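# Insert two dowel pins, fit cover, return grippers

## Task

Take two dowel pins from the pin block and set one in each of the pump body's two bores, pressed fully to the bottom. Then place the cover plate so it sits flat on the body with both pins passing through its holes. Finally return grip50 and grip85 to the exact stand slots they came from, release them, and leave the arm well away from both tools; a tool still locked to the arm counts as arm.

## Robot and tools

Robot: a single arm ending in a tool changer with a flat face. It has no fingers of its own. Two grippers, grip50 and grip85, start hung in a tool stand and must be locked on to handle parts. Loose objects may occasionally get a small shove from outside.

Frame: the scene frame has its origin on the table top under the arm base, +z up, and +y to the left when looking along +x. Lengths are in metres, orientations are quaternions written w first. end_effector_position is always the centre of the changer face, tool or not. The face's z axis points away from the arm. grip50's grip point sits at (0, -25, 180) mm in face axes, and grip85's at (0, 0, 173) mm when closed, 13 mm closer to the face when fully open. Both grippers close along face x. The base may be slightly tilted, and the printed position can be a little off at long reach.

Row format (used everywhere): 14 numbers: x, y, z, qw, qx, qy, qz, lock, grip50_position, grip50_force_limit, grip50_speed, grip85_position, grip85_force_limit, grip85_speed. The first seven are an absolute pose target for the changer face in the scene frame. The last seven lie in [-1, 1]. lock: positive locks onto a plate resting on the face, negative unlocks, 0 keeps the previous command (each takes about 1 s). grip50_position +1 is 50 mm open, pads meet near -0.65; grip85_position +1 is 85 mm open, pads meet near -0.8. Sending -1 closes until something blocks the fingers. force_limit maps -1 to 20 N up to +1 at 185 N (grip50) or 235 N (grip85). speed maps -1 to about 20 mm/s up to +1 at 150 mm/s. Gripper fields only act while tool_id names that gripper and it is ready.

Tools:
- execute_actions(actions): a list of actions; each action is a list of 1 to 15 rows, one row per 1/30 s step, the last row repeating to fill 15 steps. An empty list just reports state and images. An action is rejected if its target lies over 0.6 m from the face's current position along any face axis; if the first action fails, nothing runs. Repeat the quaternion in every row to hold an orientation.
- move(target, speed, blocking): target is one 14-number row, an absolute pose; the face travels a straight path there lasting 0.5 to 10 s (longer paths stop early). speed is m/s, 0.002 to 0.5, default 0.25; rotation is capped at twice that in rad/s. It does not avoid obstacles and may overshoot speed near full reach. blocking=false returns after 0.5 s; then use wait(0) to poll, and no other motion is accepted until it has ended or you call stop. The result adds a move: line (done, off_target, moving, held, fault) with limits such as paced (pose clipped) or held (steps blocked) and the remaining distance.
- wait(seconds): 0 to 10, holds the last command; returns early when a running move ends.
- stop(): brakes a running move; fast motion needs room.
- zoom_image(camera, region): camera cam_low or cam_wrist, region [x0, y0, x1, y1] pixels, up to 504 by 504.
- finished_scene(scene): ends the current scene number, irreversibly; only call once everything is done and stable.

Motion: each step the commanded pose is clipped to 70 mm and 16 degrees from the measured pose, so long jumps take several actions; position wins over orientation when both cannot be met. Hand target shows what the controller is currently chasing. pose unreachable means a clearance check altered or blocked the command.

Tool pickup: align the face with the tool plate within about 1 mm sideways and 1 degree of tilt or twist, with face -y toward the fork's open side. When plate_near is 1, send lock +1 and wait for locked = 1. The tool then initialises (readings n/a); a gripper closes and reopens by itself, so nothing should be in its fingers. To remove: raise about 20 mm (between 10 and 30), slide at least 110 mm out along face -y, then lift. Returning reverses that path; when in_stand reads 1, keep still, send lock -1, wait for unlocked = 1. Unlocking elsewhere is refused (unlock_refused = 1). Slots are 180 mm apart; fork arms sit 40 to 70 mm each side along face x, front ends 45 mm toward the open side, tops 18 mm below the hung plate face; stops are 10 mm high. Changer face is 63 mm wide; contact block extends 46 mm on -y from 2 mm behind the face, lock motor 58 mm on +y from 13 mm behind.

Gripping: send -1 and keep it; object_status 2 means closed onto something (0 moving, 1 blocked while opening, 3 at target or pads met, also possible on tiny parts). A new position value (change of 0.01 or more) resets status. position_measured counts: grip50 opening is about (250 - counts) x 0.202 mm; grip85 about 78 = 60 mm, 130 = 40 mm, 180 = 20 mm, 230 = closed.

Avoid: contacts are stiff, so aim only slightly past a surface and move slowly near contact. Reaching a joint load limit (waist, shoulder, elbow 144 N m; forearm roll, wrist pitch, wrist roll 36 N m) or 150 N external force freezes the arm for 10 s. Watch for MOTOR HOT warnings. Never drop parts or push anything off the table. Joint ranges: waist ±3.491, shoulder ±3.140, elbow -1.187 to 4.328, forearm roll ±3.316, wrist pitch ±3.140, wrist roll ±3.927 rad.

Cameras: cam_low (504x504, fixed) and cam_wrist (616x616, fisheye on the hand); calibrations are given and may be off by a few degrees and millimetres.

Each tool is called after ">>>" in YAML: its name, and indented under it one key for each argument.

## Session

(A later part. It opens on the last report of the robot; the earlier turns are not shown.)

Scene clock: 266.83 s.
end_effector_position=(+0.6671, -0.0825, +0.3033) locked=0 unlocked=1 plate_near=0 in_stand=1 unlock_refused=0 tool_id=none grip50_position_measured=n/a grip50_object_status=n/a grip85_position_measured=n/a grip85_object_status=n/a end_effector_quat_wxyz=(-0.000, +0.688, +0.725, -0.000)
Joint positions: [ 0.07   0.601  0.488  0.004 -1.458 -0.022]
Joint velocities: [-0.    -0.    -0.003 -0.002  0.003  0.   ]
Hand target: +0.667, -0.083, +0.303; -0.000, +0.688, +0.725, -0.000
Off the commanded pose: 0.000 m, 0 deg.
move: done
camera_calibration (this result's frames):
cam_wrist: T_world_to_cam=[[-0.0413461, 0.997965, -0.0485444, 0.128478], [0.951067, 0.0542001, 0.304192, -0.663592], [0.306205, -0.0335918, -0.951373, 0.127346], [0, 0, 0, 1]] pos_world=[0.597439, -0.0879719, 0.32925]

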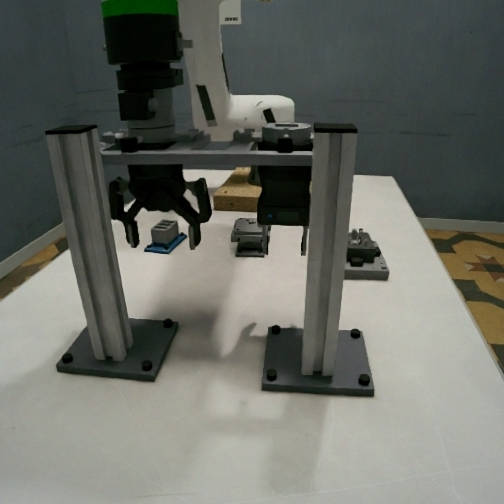

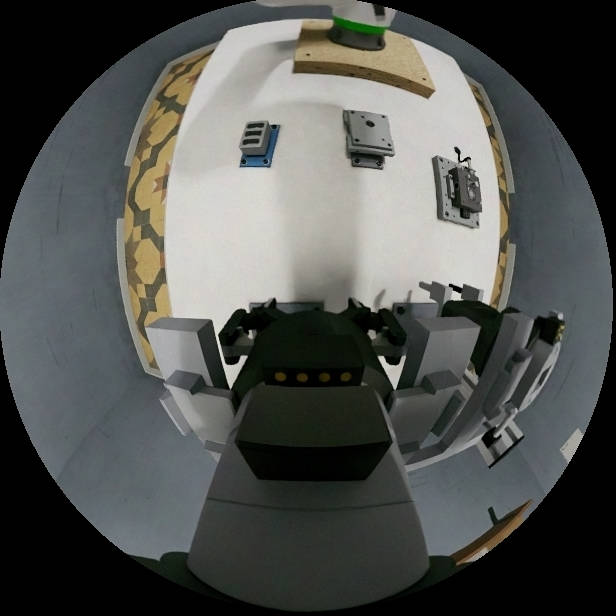

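>>> execute_actions:
  actions:
    - [[0.6671,-0.0825,0.3028,0,0.6884,0.7254,0,0,1,0,0,1,0,0],[0.6671,-0.0825,0.3027,0,0.6884,0.7254,0,0,1,0,0,1,0,0],[0.6671,-0.0825,0.3026,0,0.6884,0.7254,0,0,1,0,0,1,0,0],[0.6671,-0.0825,0.3025,0,0.6884,0.7254,0,0,1,0,0,1,0,0],[0.6671,-0.0825,0.3024,0,0.6884,0.7254,0,0,1,0,0,1,0,0],[0.6671,-0.0825,0.3023,0,0.6884,0.7254,0,0,1,0,0,1,0,0]]

Scene clock: 270.10 s.
end_effector_position=(+0.6671, -0.0825, +0.3023) locked=0 unlocked=1 plate_near=1 in_stand=1 unlock_refused=0 tool_id=none grip50_position_measured=n/a grip50_object_status=n/a grip85_position_measured=n/a grip85_object_status=n/a end_effector_quat_wxyz=(+0.000, +0.688, +0.725, +0.000)
Joint positions: [ 0.07   0.601  0.486  0.004 -1.456 -0.022]
Joint velocities: [ 0.     0.    -0.    -0.001  0.     0.   ]
Hand target: +0.667, -0.083, +0.302; -0.000, +0.688, +0.725, -0.000
Off the commanded pose: 0.000 m, 0 deg.
Step readings (end_effector_position):
0: (+0.6671, -0.0825, +0.3032)
1: (+0.6671, -0.0825, +0.3032)
2: (+0.6671, -0.0825, +0.3031)
4: (+0.6671, -0.0825, +0.3028)
8: (+0.6671, -0.0825, +0.3024)
15: end_effector_position above
camera_calibration (this result's frames):
cam_wrist: T_world_to_cam=[[-0.0413088, 0.997967, -0.0485422, 0.128401], [0.951055, 0.0541654, 0.304236, -0.663321], [0.306247, -0.0335987, -0.951359, 0.126376], [0, 0, 0, 1]] pos_world=[0.597457, -0.0879646, 0.328268]

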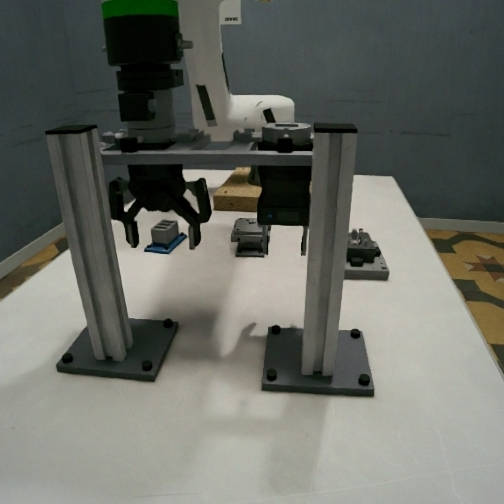

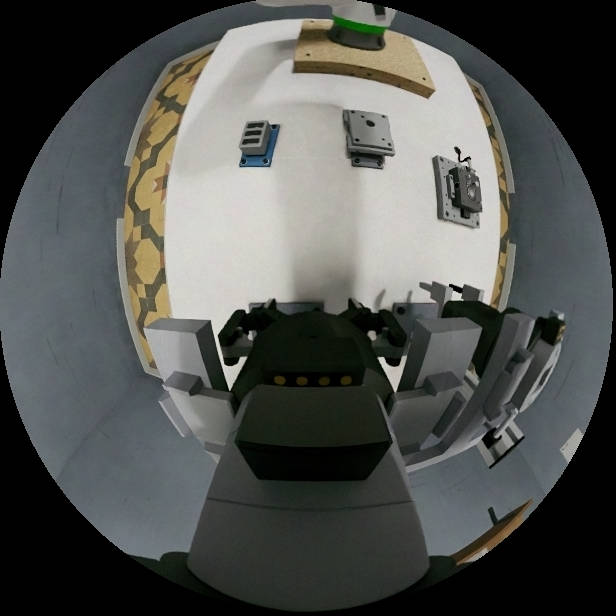

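>>> execute_actions:
  actions:
    - [[0.6671,-0.0825,0.3020,0,0.6884,0.7254,0,1,1,0,0,1,0,0]]
    - [[0.6671,-0.0825,0.3020,0,0.6884,0.7254,0,1,1,0,0,1,0,0]]
    - [[0.6671,-0.0825,0.3020,0,0.6884,0.7254,0,1,1,0,0,1,0,0]]

Scene clock: 273.57 s.
end_effector_position=(+0.6671, -0.0825, +0.3019) locked=1 unlocked=0 plate_near=1 in_stand=1 unlock_refused=0 tool_id=grip85 grip50_position_measured=n/a grip50_object_status=n/a grip85_position_measured=n/a grip85_object_status=n/a end_effector_quat_wxyz=(-0.000, +0.688, +0.725, -0.000)
Joint positions: [ 0.07   0.601  0.486  0.004 -1.455 -0.022]
Joint velocities: [-0.    -0.     0.    -0.    -0.001  0.   ]
Hand target: +0.667, -0.082, +0.302; +0.000, +0.688, +0.725, -0.000
Off the commanded pose: 0.000 m, 0 deg.
Step readings (end_effector_position; steps 1 to 15: 1st action; 16 to 30: 2nd action; 31 to 45: 3rd action):
0: (+0.6671, -0.0825, +0.3023)
1: (+0.6671, -0.0825, +0.3023)
2: (+0.6671, -0.0825, +0.3022)
4: (+0.6671, -0.0825, +0.3021)
8: (+0.6671, -0.0825, +0.3020)
15: (+0.6671, -0.0825, +0.3020)
16: (+0.6671, -0.0825, +0.3020)
17: (+0.6671, -0.0825, +0.3020)
19: (+0.6671, -0.0825, +0.3020)
23: (+0.6671, -0.0825, +0.3019)
30: (+0.6671, -0.0825, +0.3019)
31: (+0.6671, -0.0825, +0.3019)
32: (+0.6671, -0.0825, +0.3019)
34: (+0.6671, -0.0825, +0.3019)
38: (+0.6671, -0.0825, +0.3019)
45: end_effector_position above
camera_calibration (this result's frames):
cam_wrist: T_world_to_cam=[[-0.0413178, 0.997965, -0.0485708, 0.1284], [0.951074, 0.0541806, 0.304174, -0.663217], [0.306187, -0.0336266, -0.951377, 0.126038], [0, 0, 0, 1]] pos_world=[0.597483, -0.0879667, 0.327879]

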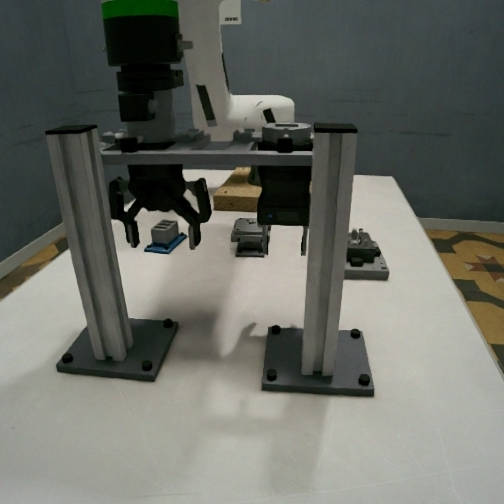

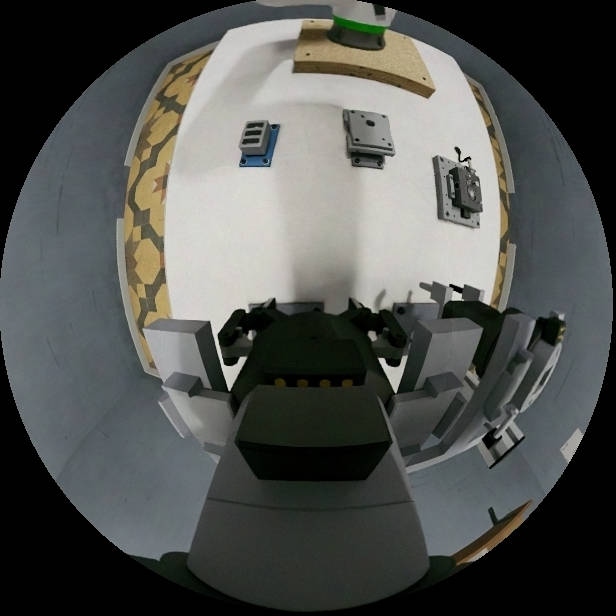

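>>> move:
  target: [0.6671,-0.0825,0.322,0,0.6884,0.7254,0,0,1,0,0,1,0,0]
  speed: 0.03

>>> move:
  target: [0.5373,-0.0893,0.322,0,0.6884,0.7254,0,0,1,0,0,1,0,0]
  speed: 0.1

>>> move:
  target: [0.380,0.003,0.265,0,0.6691,0.7431,0,0,1,0,0,1,0,0]
  speed: 0.15

Scene clock: 278.90 s.
end_effector_position=(+0.6671, -0.0825, +0.3219) locked=1 unlocked=0 plate_near=1 in_stand=0 unlock_refused=0 tool_id=grip85 grip50_position_measured=n/a grip50_object_status=n/a grip85_position_measured=3 grip85_object_status=3 end_effector_quat_wxyz=(+0.000, +0.688, +0.725, -0.000)
Joint positions: [ 0.071  0.596  0.524  0.004 -1.499 -0.022]
Joint velocities: [-0.     0.     0.002 -0.001 -0.003  0.001]
Hand target: +0.667, -0.082, +0.322; +0.000, +0.688, +0.725, +0.000
Off the commanded pose: 0.000 m, 0 deg.
move: done
camera_calibration (this result's frames):
cam_wrist: T_world_to_cam=[[-0.0412882, 0.997965, -0.0485939, 0.129364], [0.951057, 0.0541615, 0.304233, -0.669296], [0.306246, -0.0336543, -0.951357, 0.145048], [0, 0, 0, 1]] pos_world=[0.597459, -0.0879691, 0.347901]

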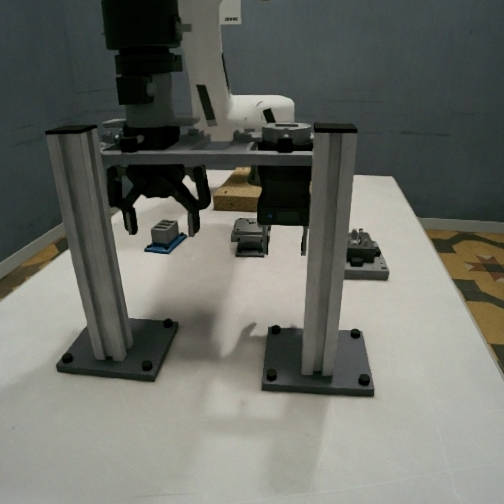

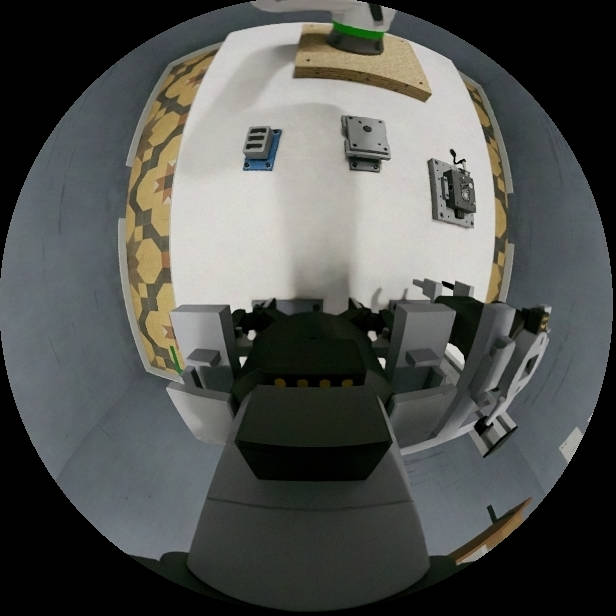

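Scene clock: 280.60 s.
end_effector_position=(+0.5373, -0.0891, +0.3218) locked=1 unlocked=0 plate_near=1 in_stand=0 unlock_refused=0 tool_id=grip85 grip50_position_measured=n/a grip50_object_status=n/a grip85_position_measured=3 grip85_object_status=3 end_effector_quat_wxyz=(-0.000, +0.688, +0.725, -0.000)
Joint positions: [ 0.076  0.265  0.06   0.004 -1.366 -0.028]
Joint velocities: [ 0.    -0.002 -0.003  0.002  0.002 -0.001]
Hand target: +0.537, -0.089, +0.322; -0.000, +0.688, +0.725, +0.000
Off the commanded pose: 0.000 m, 0 deg.
move: done
camera_calibration (this result's frames):
cam_wrist: T_world_to_cam=[[-0.0413001, 0.997968, -0.0485286, 0.13057], [0.95107, 0.0541514, 0.304194, -0.545407], [0.306203, -0.0335909, -0.951373, 0.184485], [0, 0, 0, 1]] pos_world=[0.467623, -0.0945735, 0.34776]

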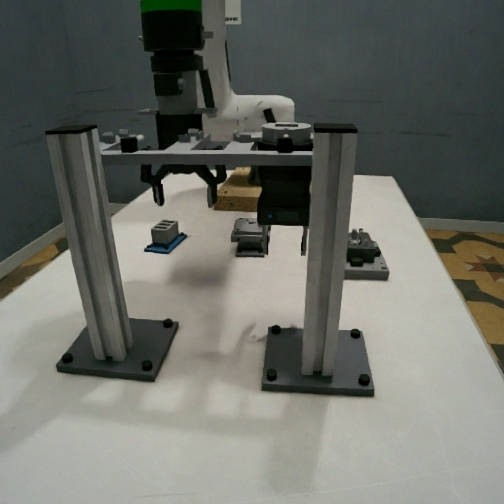

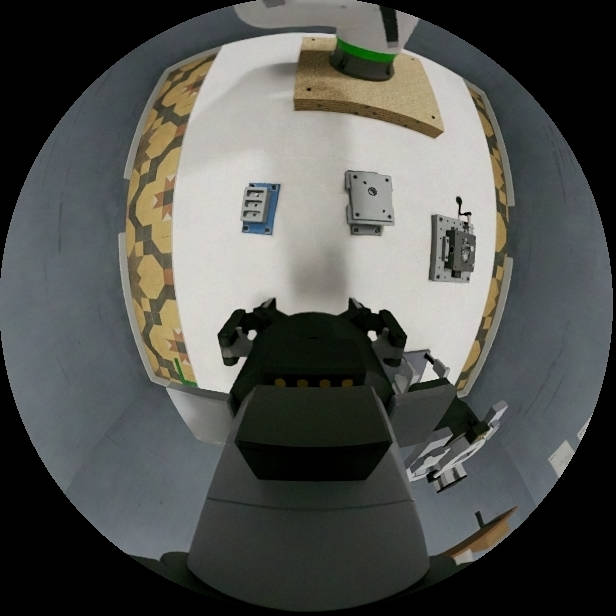

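Scene clock: 282.30 s.
end_effector_position=(+0.3802, +0.0031, +0.2648) locked=1 unlocked=0 plate_near=1 in_stand=0 unlock_refused=0 tool_id=grip85 grip50_position_measured=n/a grip50_object_status=n/a grip85_position_measured=3 grip85_object_status=3 end_effector_quat_wxyz=(-0.000, +0.669, +0.743, +0.000)
Joint positions: [ 0.357 -0.106 -0.479  0.003 -1.199 -0.258]
Joint velocities: [ 0.003 -0.003 -0.003 -0.    -0.001 -0.003]
Hand target: +0.380, +0.003, +0.265; -0.000, +0.669, +0.743, +0.000
Off the commanded pose: 0.000 m, 0 deg.
move: done
camera_calibration (this result's frames):
cam_wrist: T_world_to_cam=[[-0.0934624, 0.994457, -0.0481634, 0.0490708], [0.946968, 0.103728, 0.304124, -0.382234], [0.307434, -0.0171851, -0.951414, 0.180929], [0, 0, 0, 1]] pos_world=[0.310926, -0.00604098, 0.290748]

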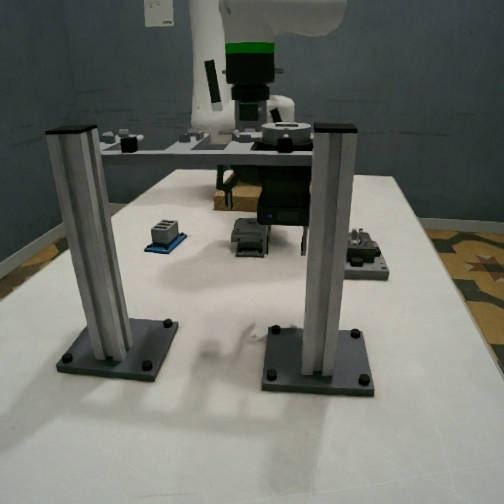

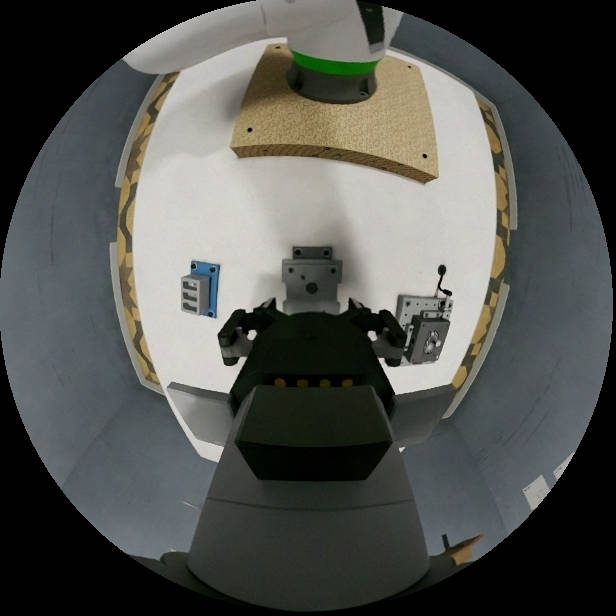

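>>> move:
  target: [0.380,0.003,0.228,0,0.6691,0.7431,0,0,1,0,0,1,0,0]
  speed: 0.04

>>> zoom_image:
  camera: "cam_wrist"
  region: [240,240,390,340]

>>> zoom_image:
  camera: "cam_low"
  region: [210,190,290,270]

Scene clock: 287.00 s.
end_effector_position=(+0.3800, +0.0030, +0.2281) locked=1 unlocked=0 plate_near=1 in_stand=0 unlock_refused=0 tool_id=grip85 grip50_position_measured=n/a grip50_object_status=n/a grip85_position_measured=3 grip85_object_status=3 end_effector_quat_wxyz=(+0.000, +0.669, +0.743, -0.000)
Joint positions: [ 0.357 -0.065 -0.535  0.004 -1.101 -0.258]
Joint velocities: [ 0.     0.002 -0.001  0.     0.003 -0.   ]
Hand target: +0.380, +0.003, +0.228; +0.000, +0.669, +0.743, -0.000
Off the commanded pose: 0.000 m, 0 deg.
move: done
camera_calibration (this result's frames):
cam_wrist: T_world_to_cam=[[-0.0934907, 0.994436, -0.0485507, 0.0474583], [0.946917, 0.103877, 0.304233, -0.370894], [0.307584, -0.0175305, -0.951359, 0.146036], [0, 0, 0, 1]] pos_world=[0.310725, -0.00610695, 0.254075]

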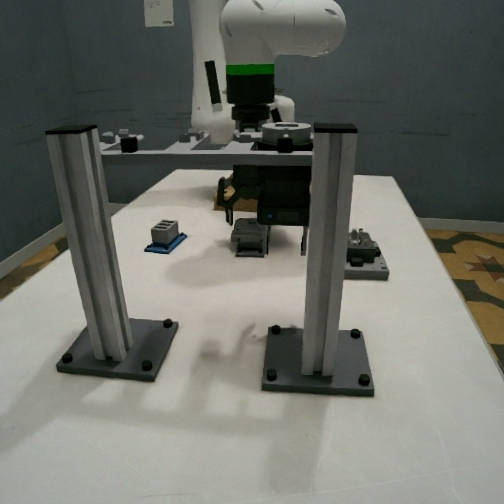

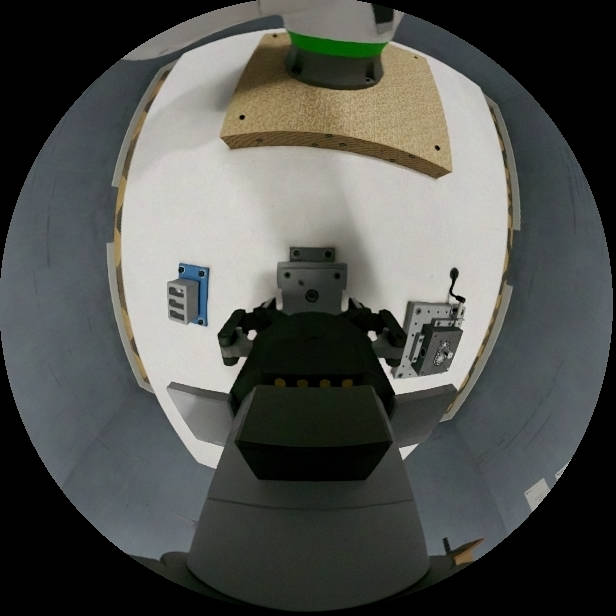

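Region (240, 240, 390, 340) of cam_wrist's 616x616 image, scaled by 3.360, with more detail than that image has.

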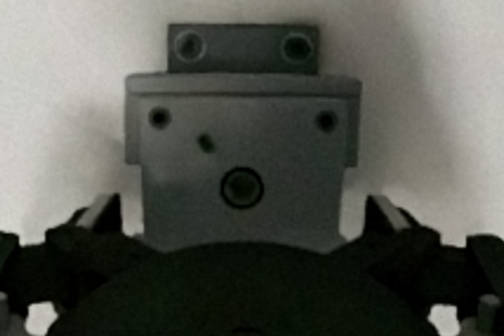

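Region (210, 190, 290, 270) of cam_low's 504x504 image, scaled by 6.300, with more detail than that image has.

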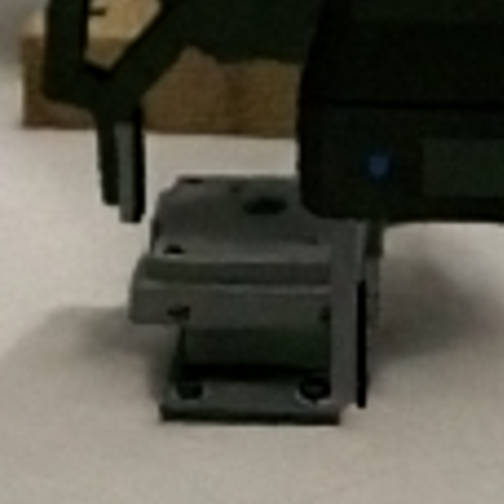

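>>> move:
  target: [0.380,0.0027,0.221,0,0.6724,0.7402,0,0,1,0,0,1,0,0]
  speed: 0.015

>>> move:
  target: [0.380,0.0027,0.221,0,0.6724,0.7402,0,0,1,0,0,-1,-0.2,-1]
  speed: 0.015

>>> move:
  target: [0.380,0.0027,0.275,0,0.6724,0.7402,0,0,1,0,0,-1,-0.2,-1]
  speed: 0.04

>>> zoom_image:
  camera: "cam_wrist"
  region: [240,240,390,340]

Scene clock: 296.77 s.
end_effector_position=(+0.3800, +0.0027, +0.2211) locked=1 unlocked=0 plate_near=1 in_stand=0 unlock_refused=0 tool_id=grip85 grip50_position_measured=n/a grip50_object_status=n/a grip85_position_measured=3 grip85_object_status=3 end_effector_quat_wxyz=(-0.000, +0.672, +0.740, +0.000)
Joint positions: [ 0.356 -0.056 -0.545  0.004 -1.082 -0.266]
Joint velocities: [ 0.     0.001 -0.001  0.001  0.004 -0.001]
Hand target: +0.380, +0.003, +0.221; +0.000, +0.672, +0.740, -0.000
Off the commanded pose: 0.000 m, 0 deg.
move: done
camera_calibration (this result's frames):
cam_wrist: T_world_to_cam=[[-0.0848508, 0.995211, -0.048531, 0.0441161], [0.947789, 0.0956427, 0.304219, -0.369037], [0.307404, -0.020184, -0.951365, 0.139417], [0, 0, 0, 1]] pos_world=[0.310655, -0.00579514, 0.247046]

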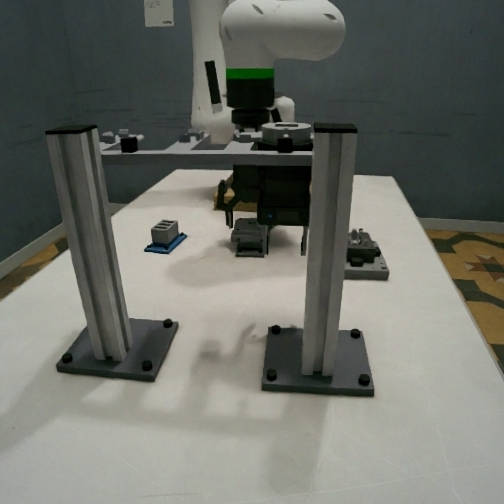

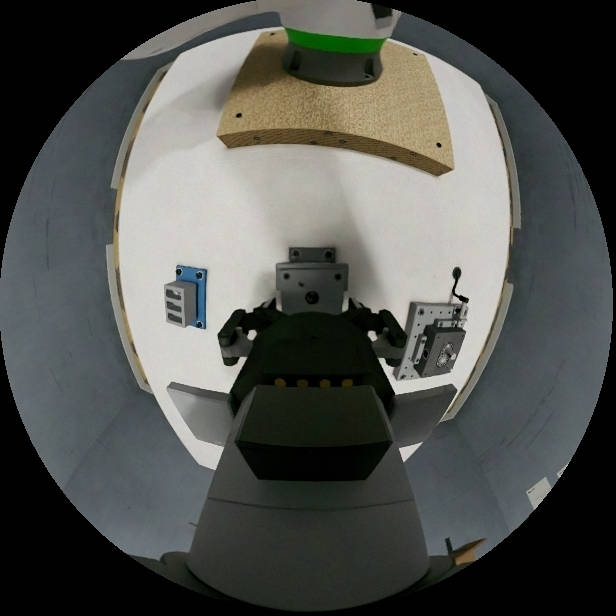

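Scene clock: 298.10 s.
end_effector_position=(+0.3800, +0.0027, +0.2210) locked=1 unlocked=0 plate_near=1 in_stand=0 unlock_refused=0 tool_id=grip85 grip50_position_measured=n/a grip50_object_status=n/a grip85_position_measured=53 grip85_object_status=2 end_effector_quat_wxyz=(+0.000, +0.672, +0.740, +0.000)
Joint positions: [ 0.356 -0.056 -0.545  0.004 -1.082 -0.266]
Joint velocities: [-0.     0.    -0.     0.002 -0.    -0.   ]
Hand target: +0.380, +0.003, +0.221; +0.000, +0.672, +0.740, -0.000
Off the commanded pose: 0.000 m, 0 deg.
move: done
camera_calibration (this result's frames):
cam_wrist: T_world_to_cam=[[-0.0847814, 0.995213, -0.0486155, 0.0441252], [0.94776, 0.0956047, 0.30432, -0.369079], [0.307511, -0.0202751, -0.951329, 0.139313], [0, 0, 0, 1]] pos_world=[0.310699, -0.00580369, 0.246995]

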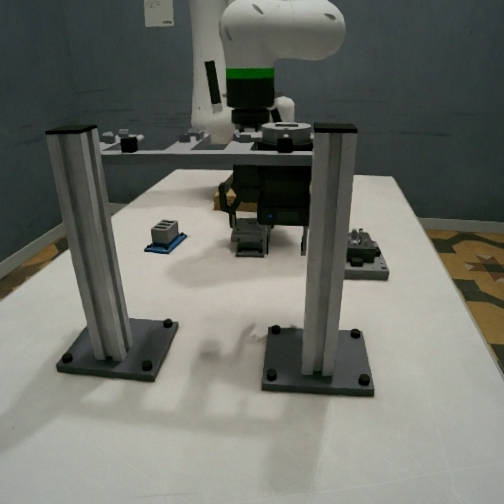

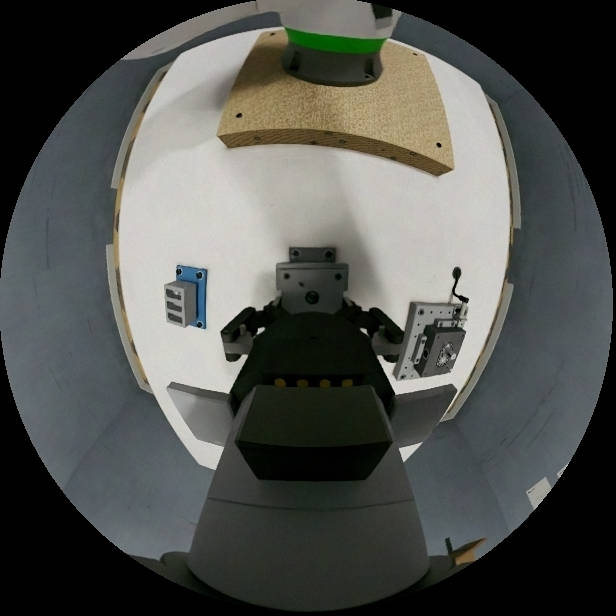

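Scene clock: 299.73 s.
end_effector_position=(+0.3800, +0.0027, +0.2749) locked=1 unlocked=0 plate_near=1 in_stand=0 unlock_refused=0 tool_id=grip85 grip50_position_measured=n/a grip50_object_status=n/a grip85_position_measured=54 grip85_object_status=2 end_effector_quat_wxyz=(-0.000, +0.672, +0.740, +0.000)
Joint positions: [ 0.357 -0.117 -0.463  0.004 -1.225 -0.266]
Joint velocities: [ 0.    -0.001  0.002 -0.    -0.004 -0.   ]
Hand target: +0.380, +0.003, +0.275; -0.000, +0.672, +0.740, +0.000
Off the commanded pose: 0.000 m, 0 deg.
move: done
camera_calibration (this result's frames):
cam_wrist: T_world_to_cam=[[-0.0847884, 0.995216, -0.048538, 0.0467035], [0.947791, 0.0955856, 0.304229, -0.385425], [0.307413, -0.0202088, -0.951362, 0.190579], [0, 0, 0, 1]] pos_world=[0.310676, -0.0057876, 0.300834]

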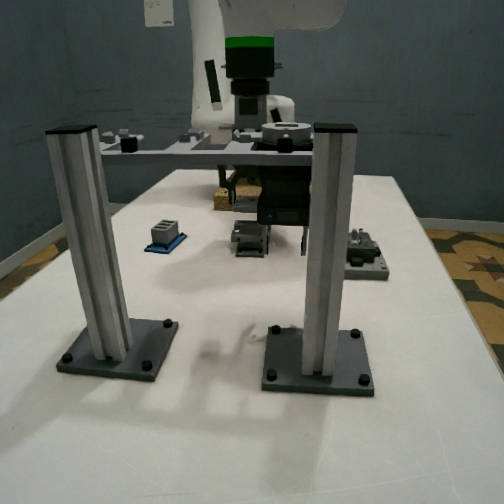

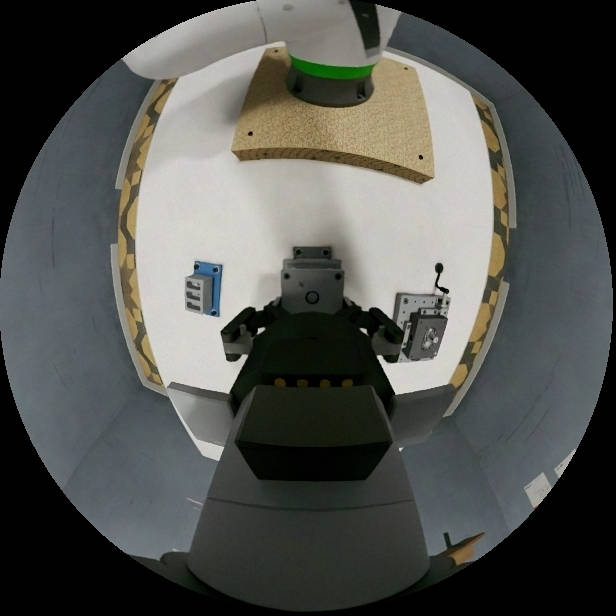

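Region (240, 240, 390, 340) of cam_wrist's 616x616 image, scaled by 3.360, with more detail than that image has.

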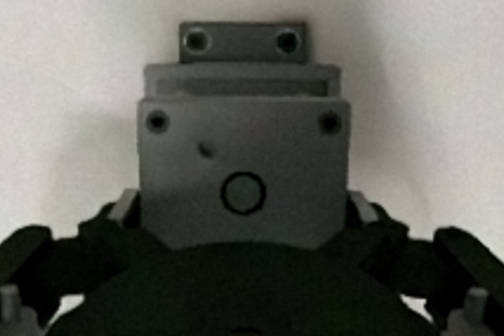

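>>> move:
  target: [0.4390,0.2195,0.278,0,0.6833,0.7301,0,0,1,0,0,-1,-0.2,-1]
  speed: 0.13

>>> move:
  target: [0.4390,0.2195,0.266,0,0.6833,0.7301,0,0,1,0,0,-1,-0.2,-1]
  speed: 0.015

>>> zoom_image:
  camera: "cam_wrist"
  region: [260,240,370,320]

>>> zoom_image:
  camera: "cam_low"
  region: [330,190,410,290]

Scene clock: 305.13 s.
end_effector_position=(+0.4394, +0.2192, +0.2782) locked=1 unlocked=0 plate_near=1 in_stand=0 unlock_refused=0 tool_id=grip85 grip50_position_measured=n/a grip50_object_status=n/a grip85_position_measured=54 grip85_object_status=2 end_effector_quat_wxyz=(-0.000, +0.683, +0.730, +0.000)
Joint positions: [ 0.73   0.166 -0.168  0.003 -1.239 -0.668]
Joint velocities: [ 0.001  0.001  0.002 -0.    -0.002 -0.001]
Hand target: +0.439, +0.219, +0.278; -0.000, +0.683, +0.730, +0.000
Off the commanded pose: 0.000 m, 0 deg.
move: done
camera_calibration (this result's frames):
cam_wrist: T_world_to_cam=[[-0.0551581, 0.997316, -0.0481582, -0.177167], [0.950303, 0.0672366, 0.30398, -0.458208], [0.306402, -0.0289979, -0.95146, 0.182252], [0, 0, 0, 1]] pos_world=[0.369822, 0.212785, 0.30416]

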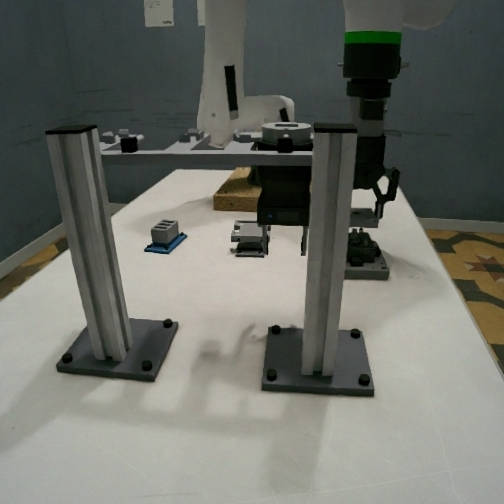

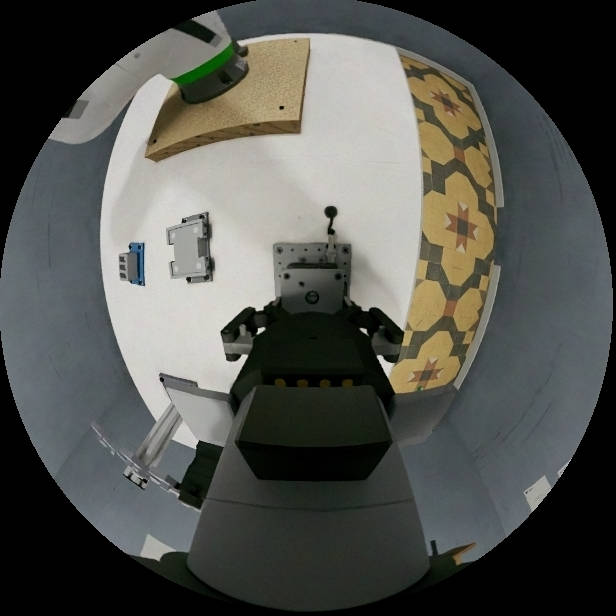

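Scene clock: 306.17 s.
end_effector_position=(+0.4390, +0.2195, +0.2661) locked=1 unlocked=0 plate_near=1 in_stand=0 unlock_refused=0 tool_id=grip85 grip50_position_measured=n/a grip50_object_status=n/a grip85_position_measured=54 grip85_object_status=2 end_effector_quat_wxyz=(-0.000, +0.683, +0.730, -0.000)
Joint positions: [ 0.731  0.175 -0.186  0.003 -1.211 -0.669]
Joint velocities: [ 0.     0.001 -0.002  0.001  0.003 -0.   ]
Hand target: +0.439, +0.219, +0.266; -0.000, +0.683, +0.730, -0.000
Off the commanded pose: 0.000 m, 0 deg.
move: done
camera_calibration (this result's frames):
cam_wrist: T_world_to_cam=[[-0.0551507, 0.997297, -0.0485481, -0.177937], [0.950216, 0.0673566, 0.304225, -0.454249], [0.306673, -0.029353, -0.951362, 0.170803], [0, 0, 0, 1]] pos_world=[0.369441, 0.213067, 0.292051]

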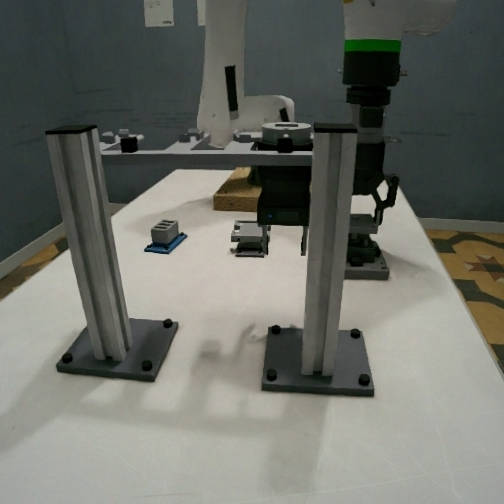

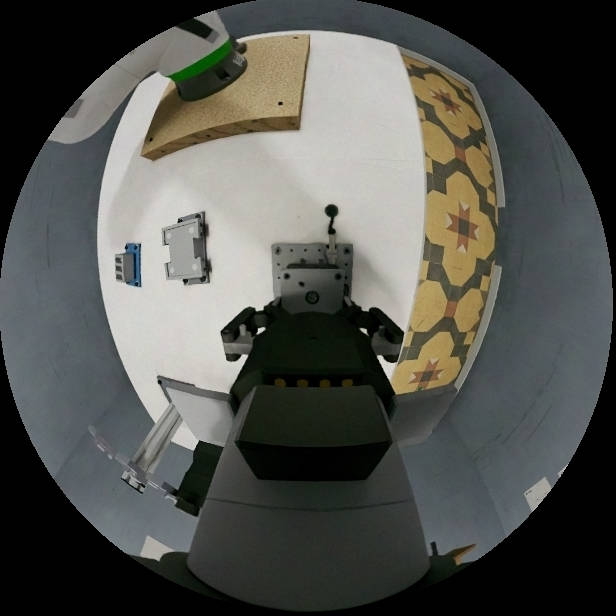

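Region (260, 240, 370, 320) of cam_wrist's 616x616 image, scaled by 4.582, with more detail than that image has; it fills the top 367 rows of this view, and the rest is white.

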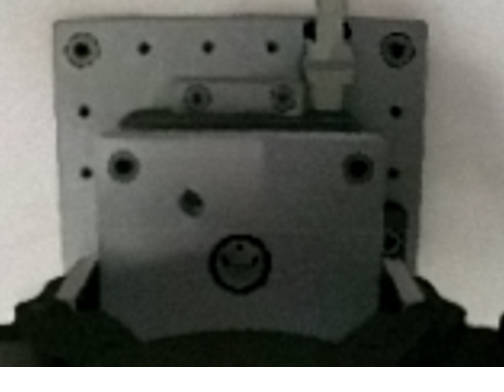

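Region (330, 190, 410, 290) of cam_low's 504x504 image, scaled by 5.040, with more detail than that image has; it fills the left 403 columns of this view, and the rest is white.

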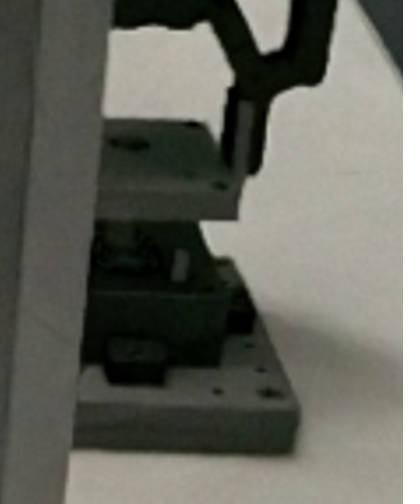

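>>> move:
  target: [0.4393,0.2195,0.2612,0,0.6820,0.7314,0,0,1,0,0,-1,-0.2,-1]
  speed: 0.008

>>> zoom_image:
  camera: "cam_wrist"
  region: [260,240,370,320]

>>> zoom_image:
  camera: "cam_wrist"
  region: [295,275,335,315]

Scene clock: 311.20 s.
end_effector_position=(+0.4393, +0.2195, +0.2612) locked=1 unlocked=0 plate_near=1 in_stand=0 unlock_refused=0 tool_id=grip85 grip50_position_measured=n/a grip50_object_status=n/a grip85_position_measured=54 grip85_object_status=2 end_effector_quat_wxyz=(+0.000, +0.682, +0.731, -0.000)
Joint positions: [ 0.73   0.18  -0.193  0.003 -1.2   -0.665]
Joint velocities: [-0.     0.001 -0.001  0.     0.002  0.   ]
Hand target: +0.439, +0.219, +0.261; +0.000, +0.682, +0.731, -0.000
Off the commanded pose: 0.000 m, 0 deg.
move: done
camera_calibration (this result's frames):
cam_wrist: T_world_to_cam=[[-0.0587869, 0.997089, -0.0485496, -0.176517], [0.949962, 0.0708218, 0.30423, -0.453707], [0.306783, -0.0282356, -0.951361, 0.165812], [0, 0, 0, 1]] pos_world=[0.369759, 0.212818, 0.287208]

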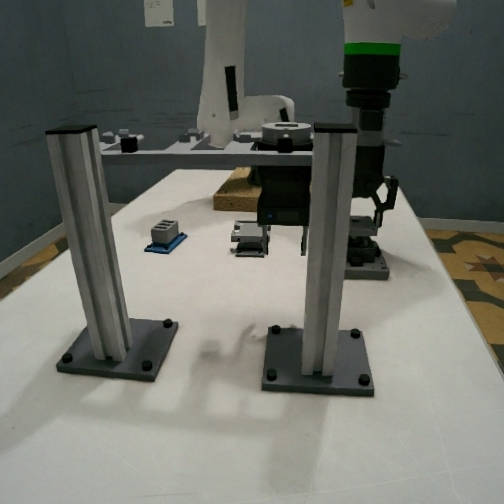

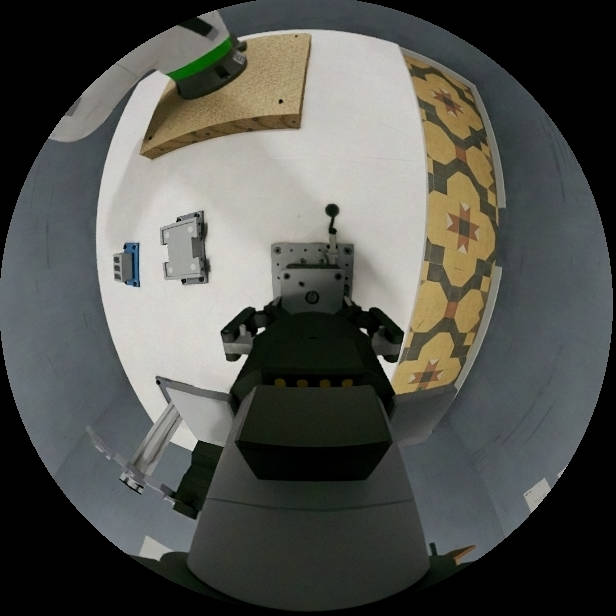

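Region (260, 240, 370, 320) of cam_wrist's 616x616 image, scaled by 4.582, with more detail than that image has; it fills the top 367 rows of this view, and the rest is white.

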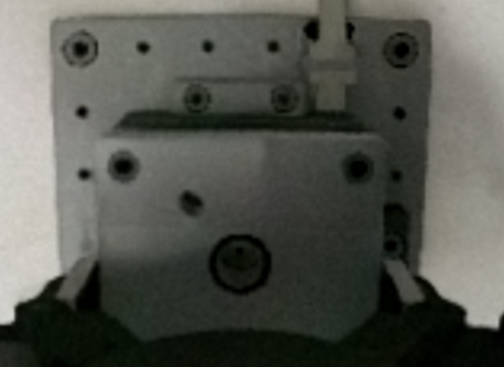

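Region (295, 275, 335, 315) of cam_wrist's 616x616 image, scaled by 12.600, with more detail than that image has.

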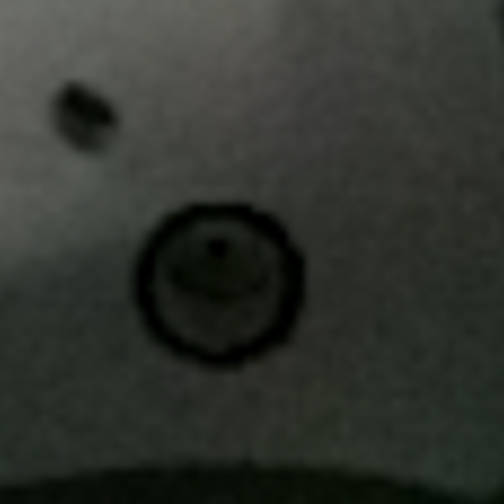

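>>> execute_actions:
  actions:
    - [[0.4397,0.2195,0.2606,0,0.6820,0.7314,0,0,1,0,0,-1,-0.2,-1]]
    - [[0.4397,0.2195,0.2599,0,0.6820,0.7314,0,0,1,0,0,-1,-0.2,-1]]

>>> execute_actions:
  actions:
    - [[0.4397,0.2195,0.2592,0,0.6820,0.7314,0,0,1,0,0,-1,-0.2,-1]]
    - [[0.4397,0.2195,0.2586,0,0.6820,0.7314,0,0,1,0,0,-1,-0.2,-1]]

>>> zoom_image:
  camera: "cam_wrist"
  region: [295,275,335,315]

Scene clock: 317.43 s.
end_effector_position=(+0.4397, +0.2195, +0.2599) locked=1 unlocked=0 plate_near=1 in_stand=0 unlock_refused=0 tool_id=grip85 grip50_position_measured=n/a grip50_object_status=n/a grip85_position_measured=54 grip85_object_status=2 end_effector_quat_wxyz=(+0.000, +0.682, +0.731, +0.000)
Joint positions: [ 0.73   0.182 -0.194  0.003 -1.197 -0.665]
Joint velocities: [-0.     0.     0.    -0.001  0.    -0.   ]
Hand target: +0.440, +0.219, +0.260; +0.000, +0.682, +0.731, -0.000
Off the commanded pose: 0.000 m, 0 deg.
Step readings (end_effector_position; steps 1 to 15: 1st action; 16 to 30: 2nd action):
0: (+0.4393, +0.2195, +0.2612)
1: (+0.4393, +0.2195, +0.2612)
2: (+0.4394, +0.2195, +0.2611)
4: (+0.4396, +0.2195, +0.2607)
8: (+0.4396, +0.2195, +0.2606)
15: (+0.4397, +0.2195, +0.2606)
16: (+0.4397, +0.2195, +0.2606)
17: (+0.4397, +0.2195, +0.2605)
19: (+0.4398, +0.2196, +0.2602)
23: (+0.4397, +0.2195, +0.2600)
30: end_effector_position above
camera_calibration (this result's frames):
cam_wrist: T_world_to_cam=[[-0.0588186, 0.997088, -0.0485364, -0.176551], [0.949954, 0.0708485, 0.304248, -0.453697], [0.306801, -0.0282119, -0.951355, 0.164401], [0, 0, 0, 1]] pos_world=[0.370169, 0.212819, 0.285871]

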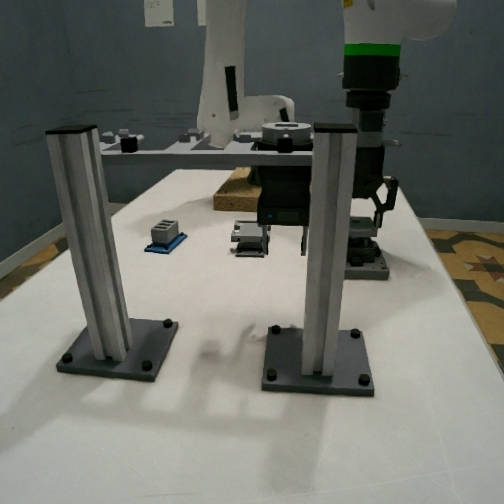

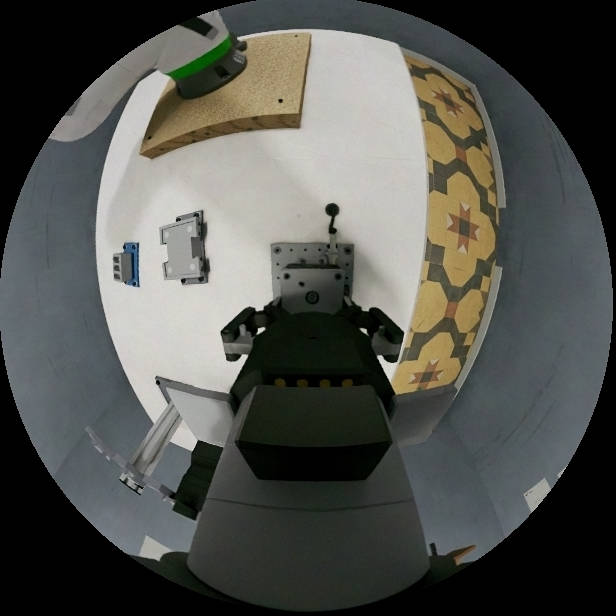

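Scene clock: 318.43 s.
end_effector_position=(+0.4397, +0.2195, +0.2586) locked=1 unlocked=0 plate_near=1 in_stand=0 unlock_refused=0 tool_id=grip85 grip50_position_measured=n/a grip50_object_status=n/a grip85_position_measured=54 grip85_object_status=2 end_effector_quat_wxyz=(-0.000, +0.682, +0.731, +0.000)
Joint positions: [ 0.73   0.183 -0.195  0.003 -1.194 -0.665]
Joint velocities: [ 0.    -0.    -0.    -0.001  0.    -0.   ]
Hand target: +0.440, +0.219, +0.259; +0.000, +0.682, +0.731, -0.000
Off the commanded pose: 0.000 m, 0 deg.
Step readings (end_effector_position; steps 1 to 15: 1st action; 16 to 30: 2nd action):
0: (+0.4397, +0.2195, +0.2599)
1: (+0.4397, +0.2195, +0.2599)
2: (+0.4397, +0.2195, +0.2598)
4: (+0.4397, +0.2195, +0.2594)
8: (+0.4397, +0.2195, +0.2592)
15: (+0.4397, +0.2195, +0.2592)
16: (+0.4397, +0.2195, +0.2592)
17: (+0.4397, +0.2195, +0.2591)
19: (+0.4397, +0.2195, +0.2588)
23: (+0.4397, +0.2195, +0.2586)
30: end_effector_position above
camera_calibration (this result's frames):
cam_wrist: T_world_to_cam=[[-0.0588207, 0.997087, -0.0485455, -0.176607], [0.949959, 0.0708527, 0.304232, -0.453292], [0.306786, -0.0282211, -0.95136, 0.163168], [0, 0, 0, 1]] pos_world=[0.370163, 0.212815, 0.284564]

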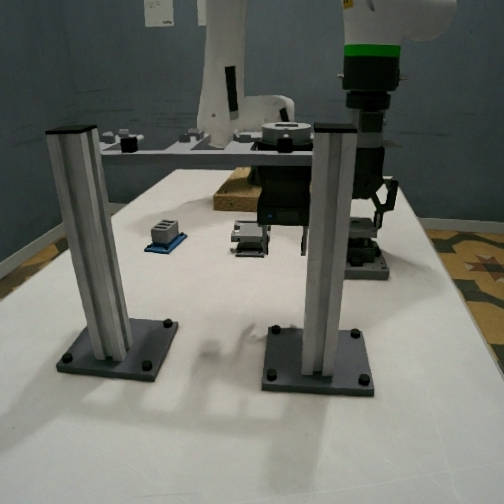

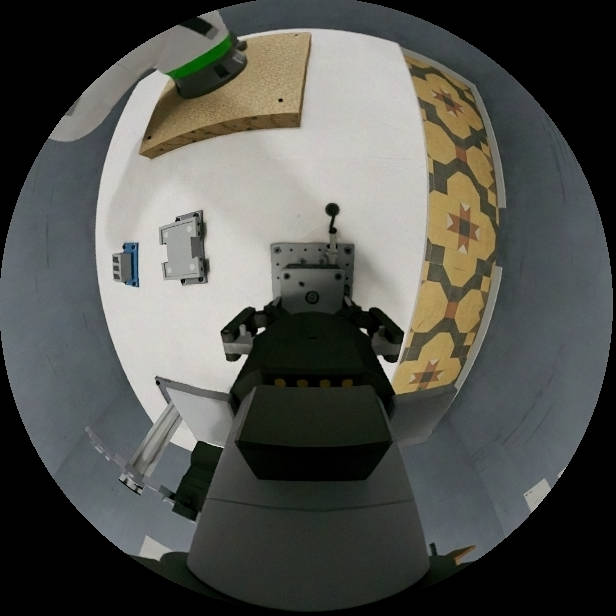

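Region (295, 275, 335, 315) of cam_wrist's 616x616 image, scaled by 12.600, with more detail than that image has.

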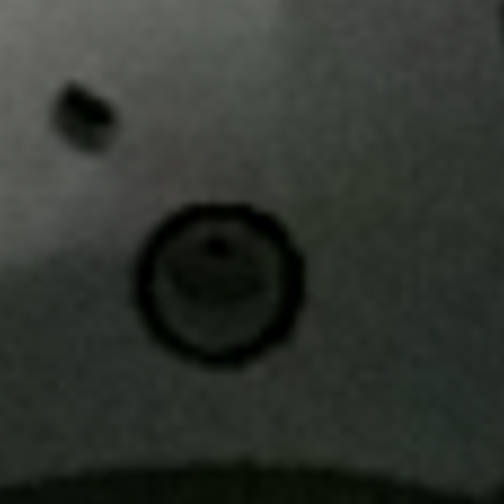

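>>> execute_actions:
  actions:
    - [[0.4397,0.2195,0.2579,0,0.6820,0.7314,0,0,1,0,0,-1,-0.2,-1]]
    - [[0.4397,0.2195,0.2572,0,0.6820,0.7314,0,0,1,0,0,-1,-0.2,-1]]

Scene clock: 321.60 s.
end_effector_position=(+0.4397, +0.2195, +0.2572) locked=1 unlocked=0 plate_near=1 in_stand=0 unlock_refused=0 tool_id=grip85 grip50_position_measured=n/a grip50_object_status=n/a grip85_position_measured=54 grip85_object_status=2 end_effector_quat_wxyz=(-0.000, +0.682, +0.731, +0.000)
Joint positions: [ 0.73   0.185 -0.197  0.003 -1.191 -0.665]
Joint velocities: [ 0.     0.    -0.     0.001 -0.001 -0.001]
Hand target: +0.440, +0.219, +0.257; +0.000, +0.682, +0.731, -0.000
Off the commanded pose: 0.000 m, 0 deg.
Step readings (end_effector_position; steps 1 to 15: 1st action; 16 to 30: 2nd action):
0: (+0.4397, +0.2195, +0.2586)
1: (+0.4397, +0.2195, +0.2586)
2: (+0.4397, +0.2195, +0.2585)
4: (+0.4397, +0.2195, +0.2581)
8: (+0.4397, +0.2195, +0.2579)
15: (+0.4397, +0.2195, +0.2579)
16: (+0.4397, +0.2195, +0.2579)
17: (+0.4397, +0.2195, +0.2578)
19: (+0.4397, +0.2195, +0.2574)
23: (+0.4397, +0.2195, +0.2572)
30: end_effector_position above
camera_calibration (this result's frames):
cam_wrist: T_world_to_cam=[[-0.0588224, 0.997088, -0.0485422, -0.176676], [0.94996, 0.0708532, 0.30423, -0.452865], [0.306783, -0.0282176, -0.951361, 0.161837], [0, 0, 0, 1]] pos_world=[0.370162, 0.212815, 0.283164]

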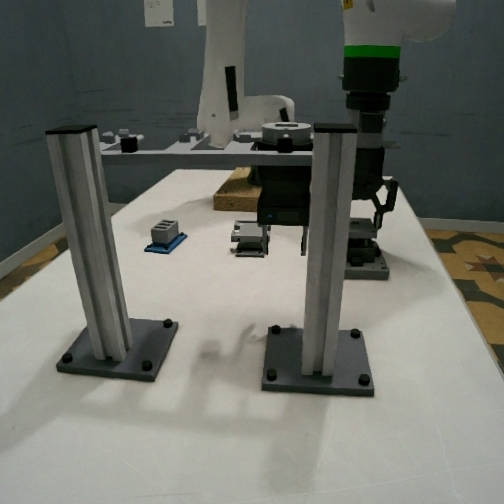

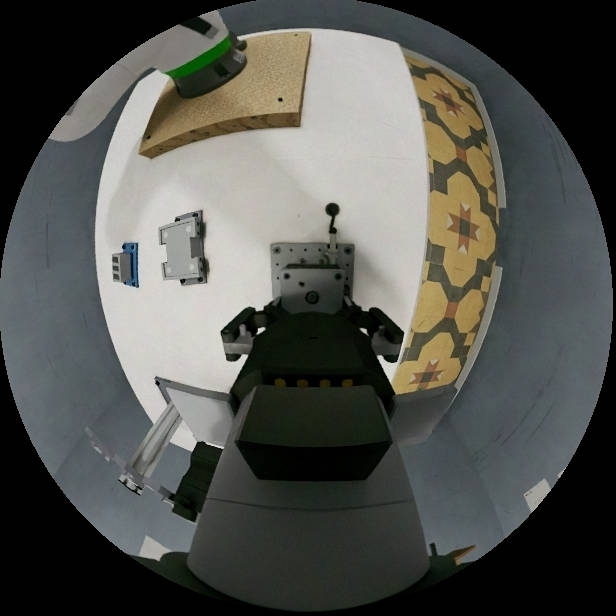

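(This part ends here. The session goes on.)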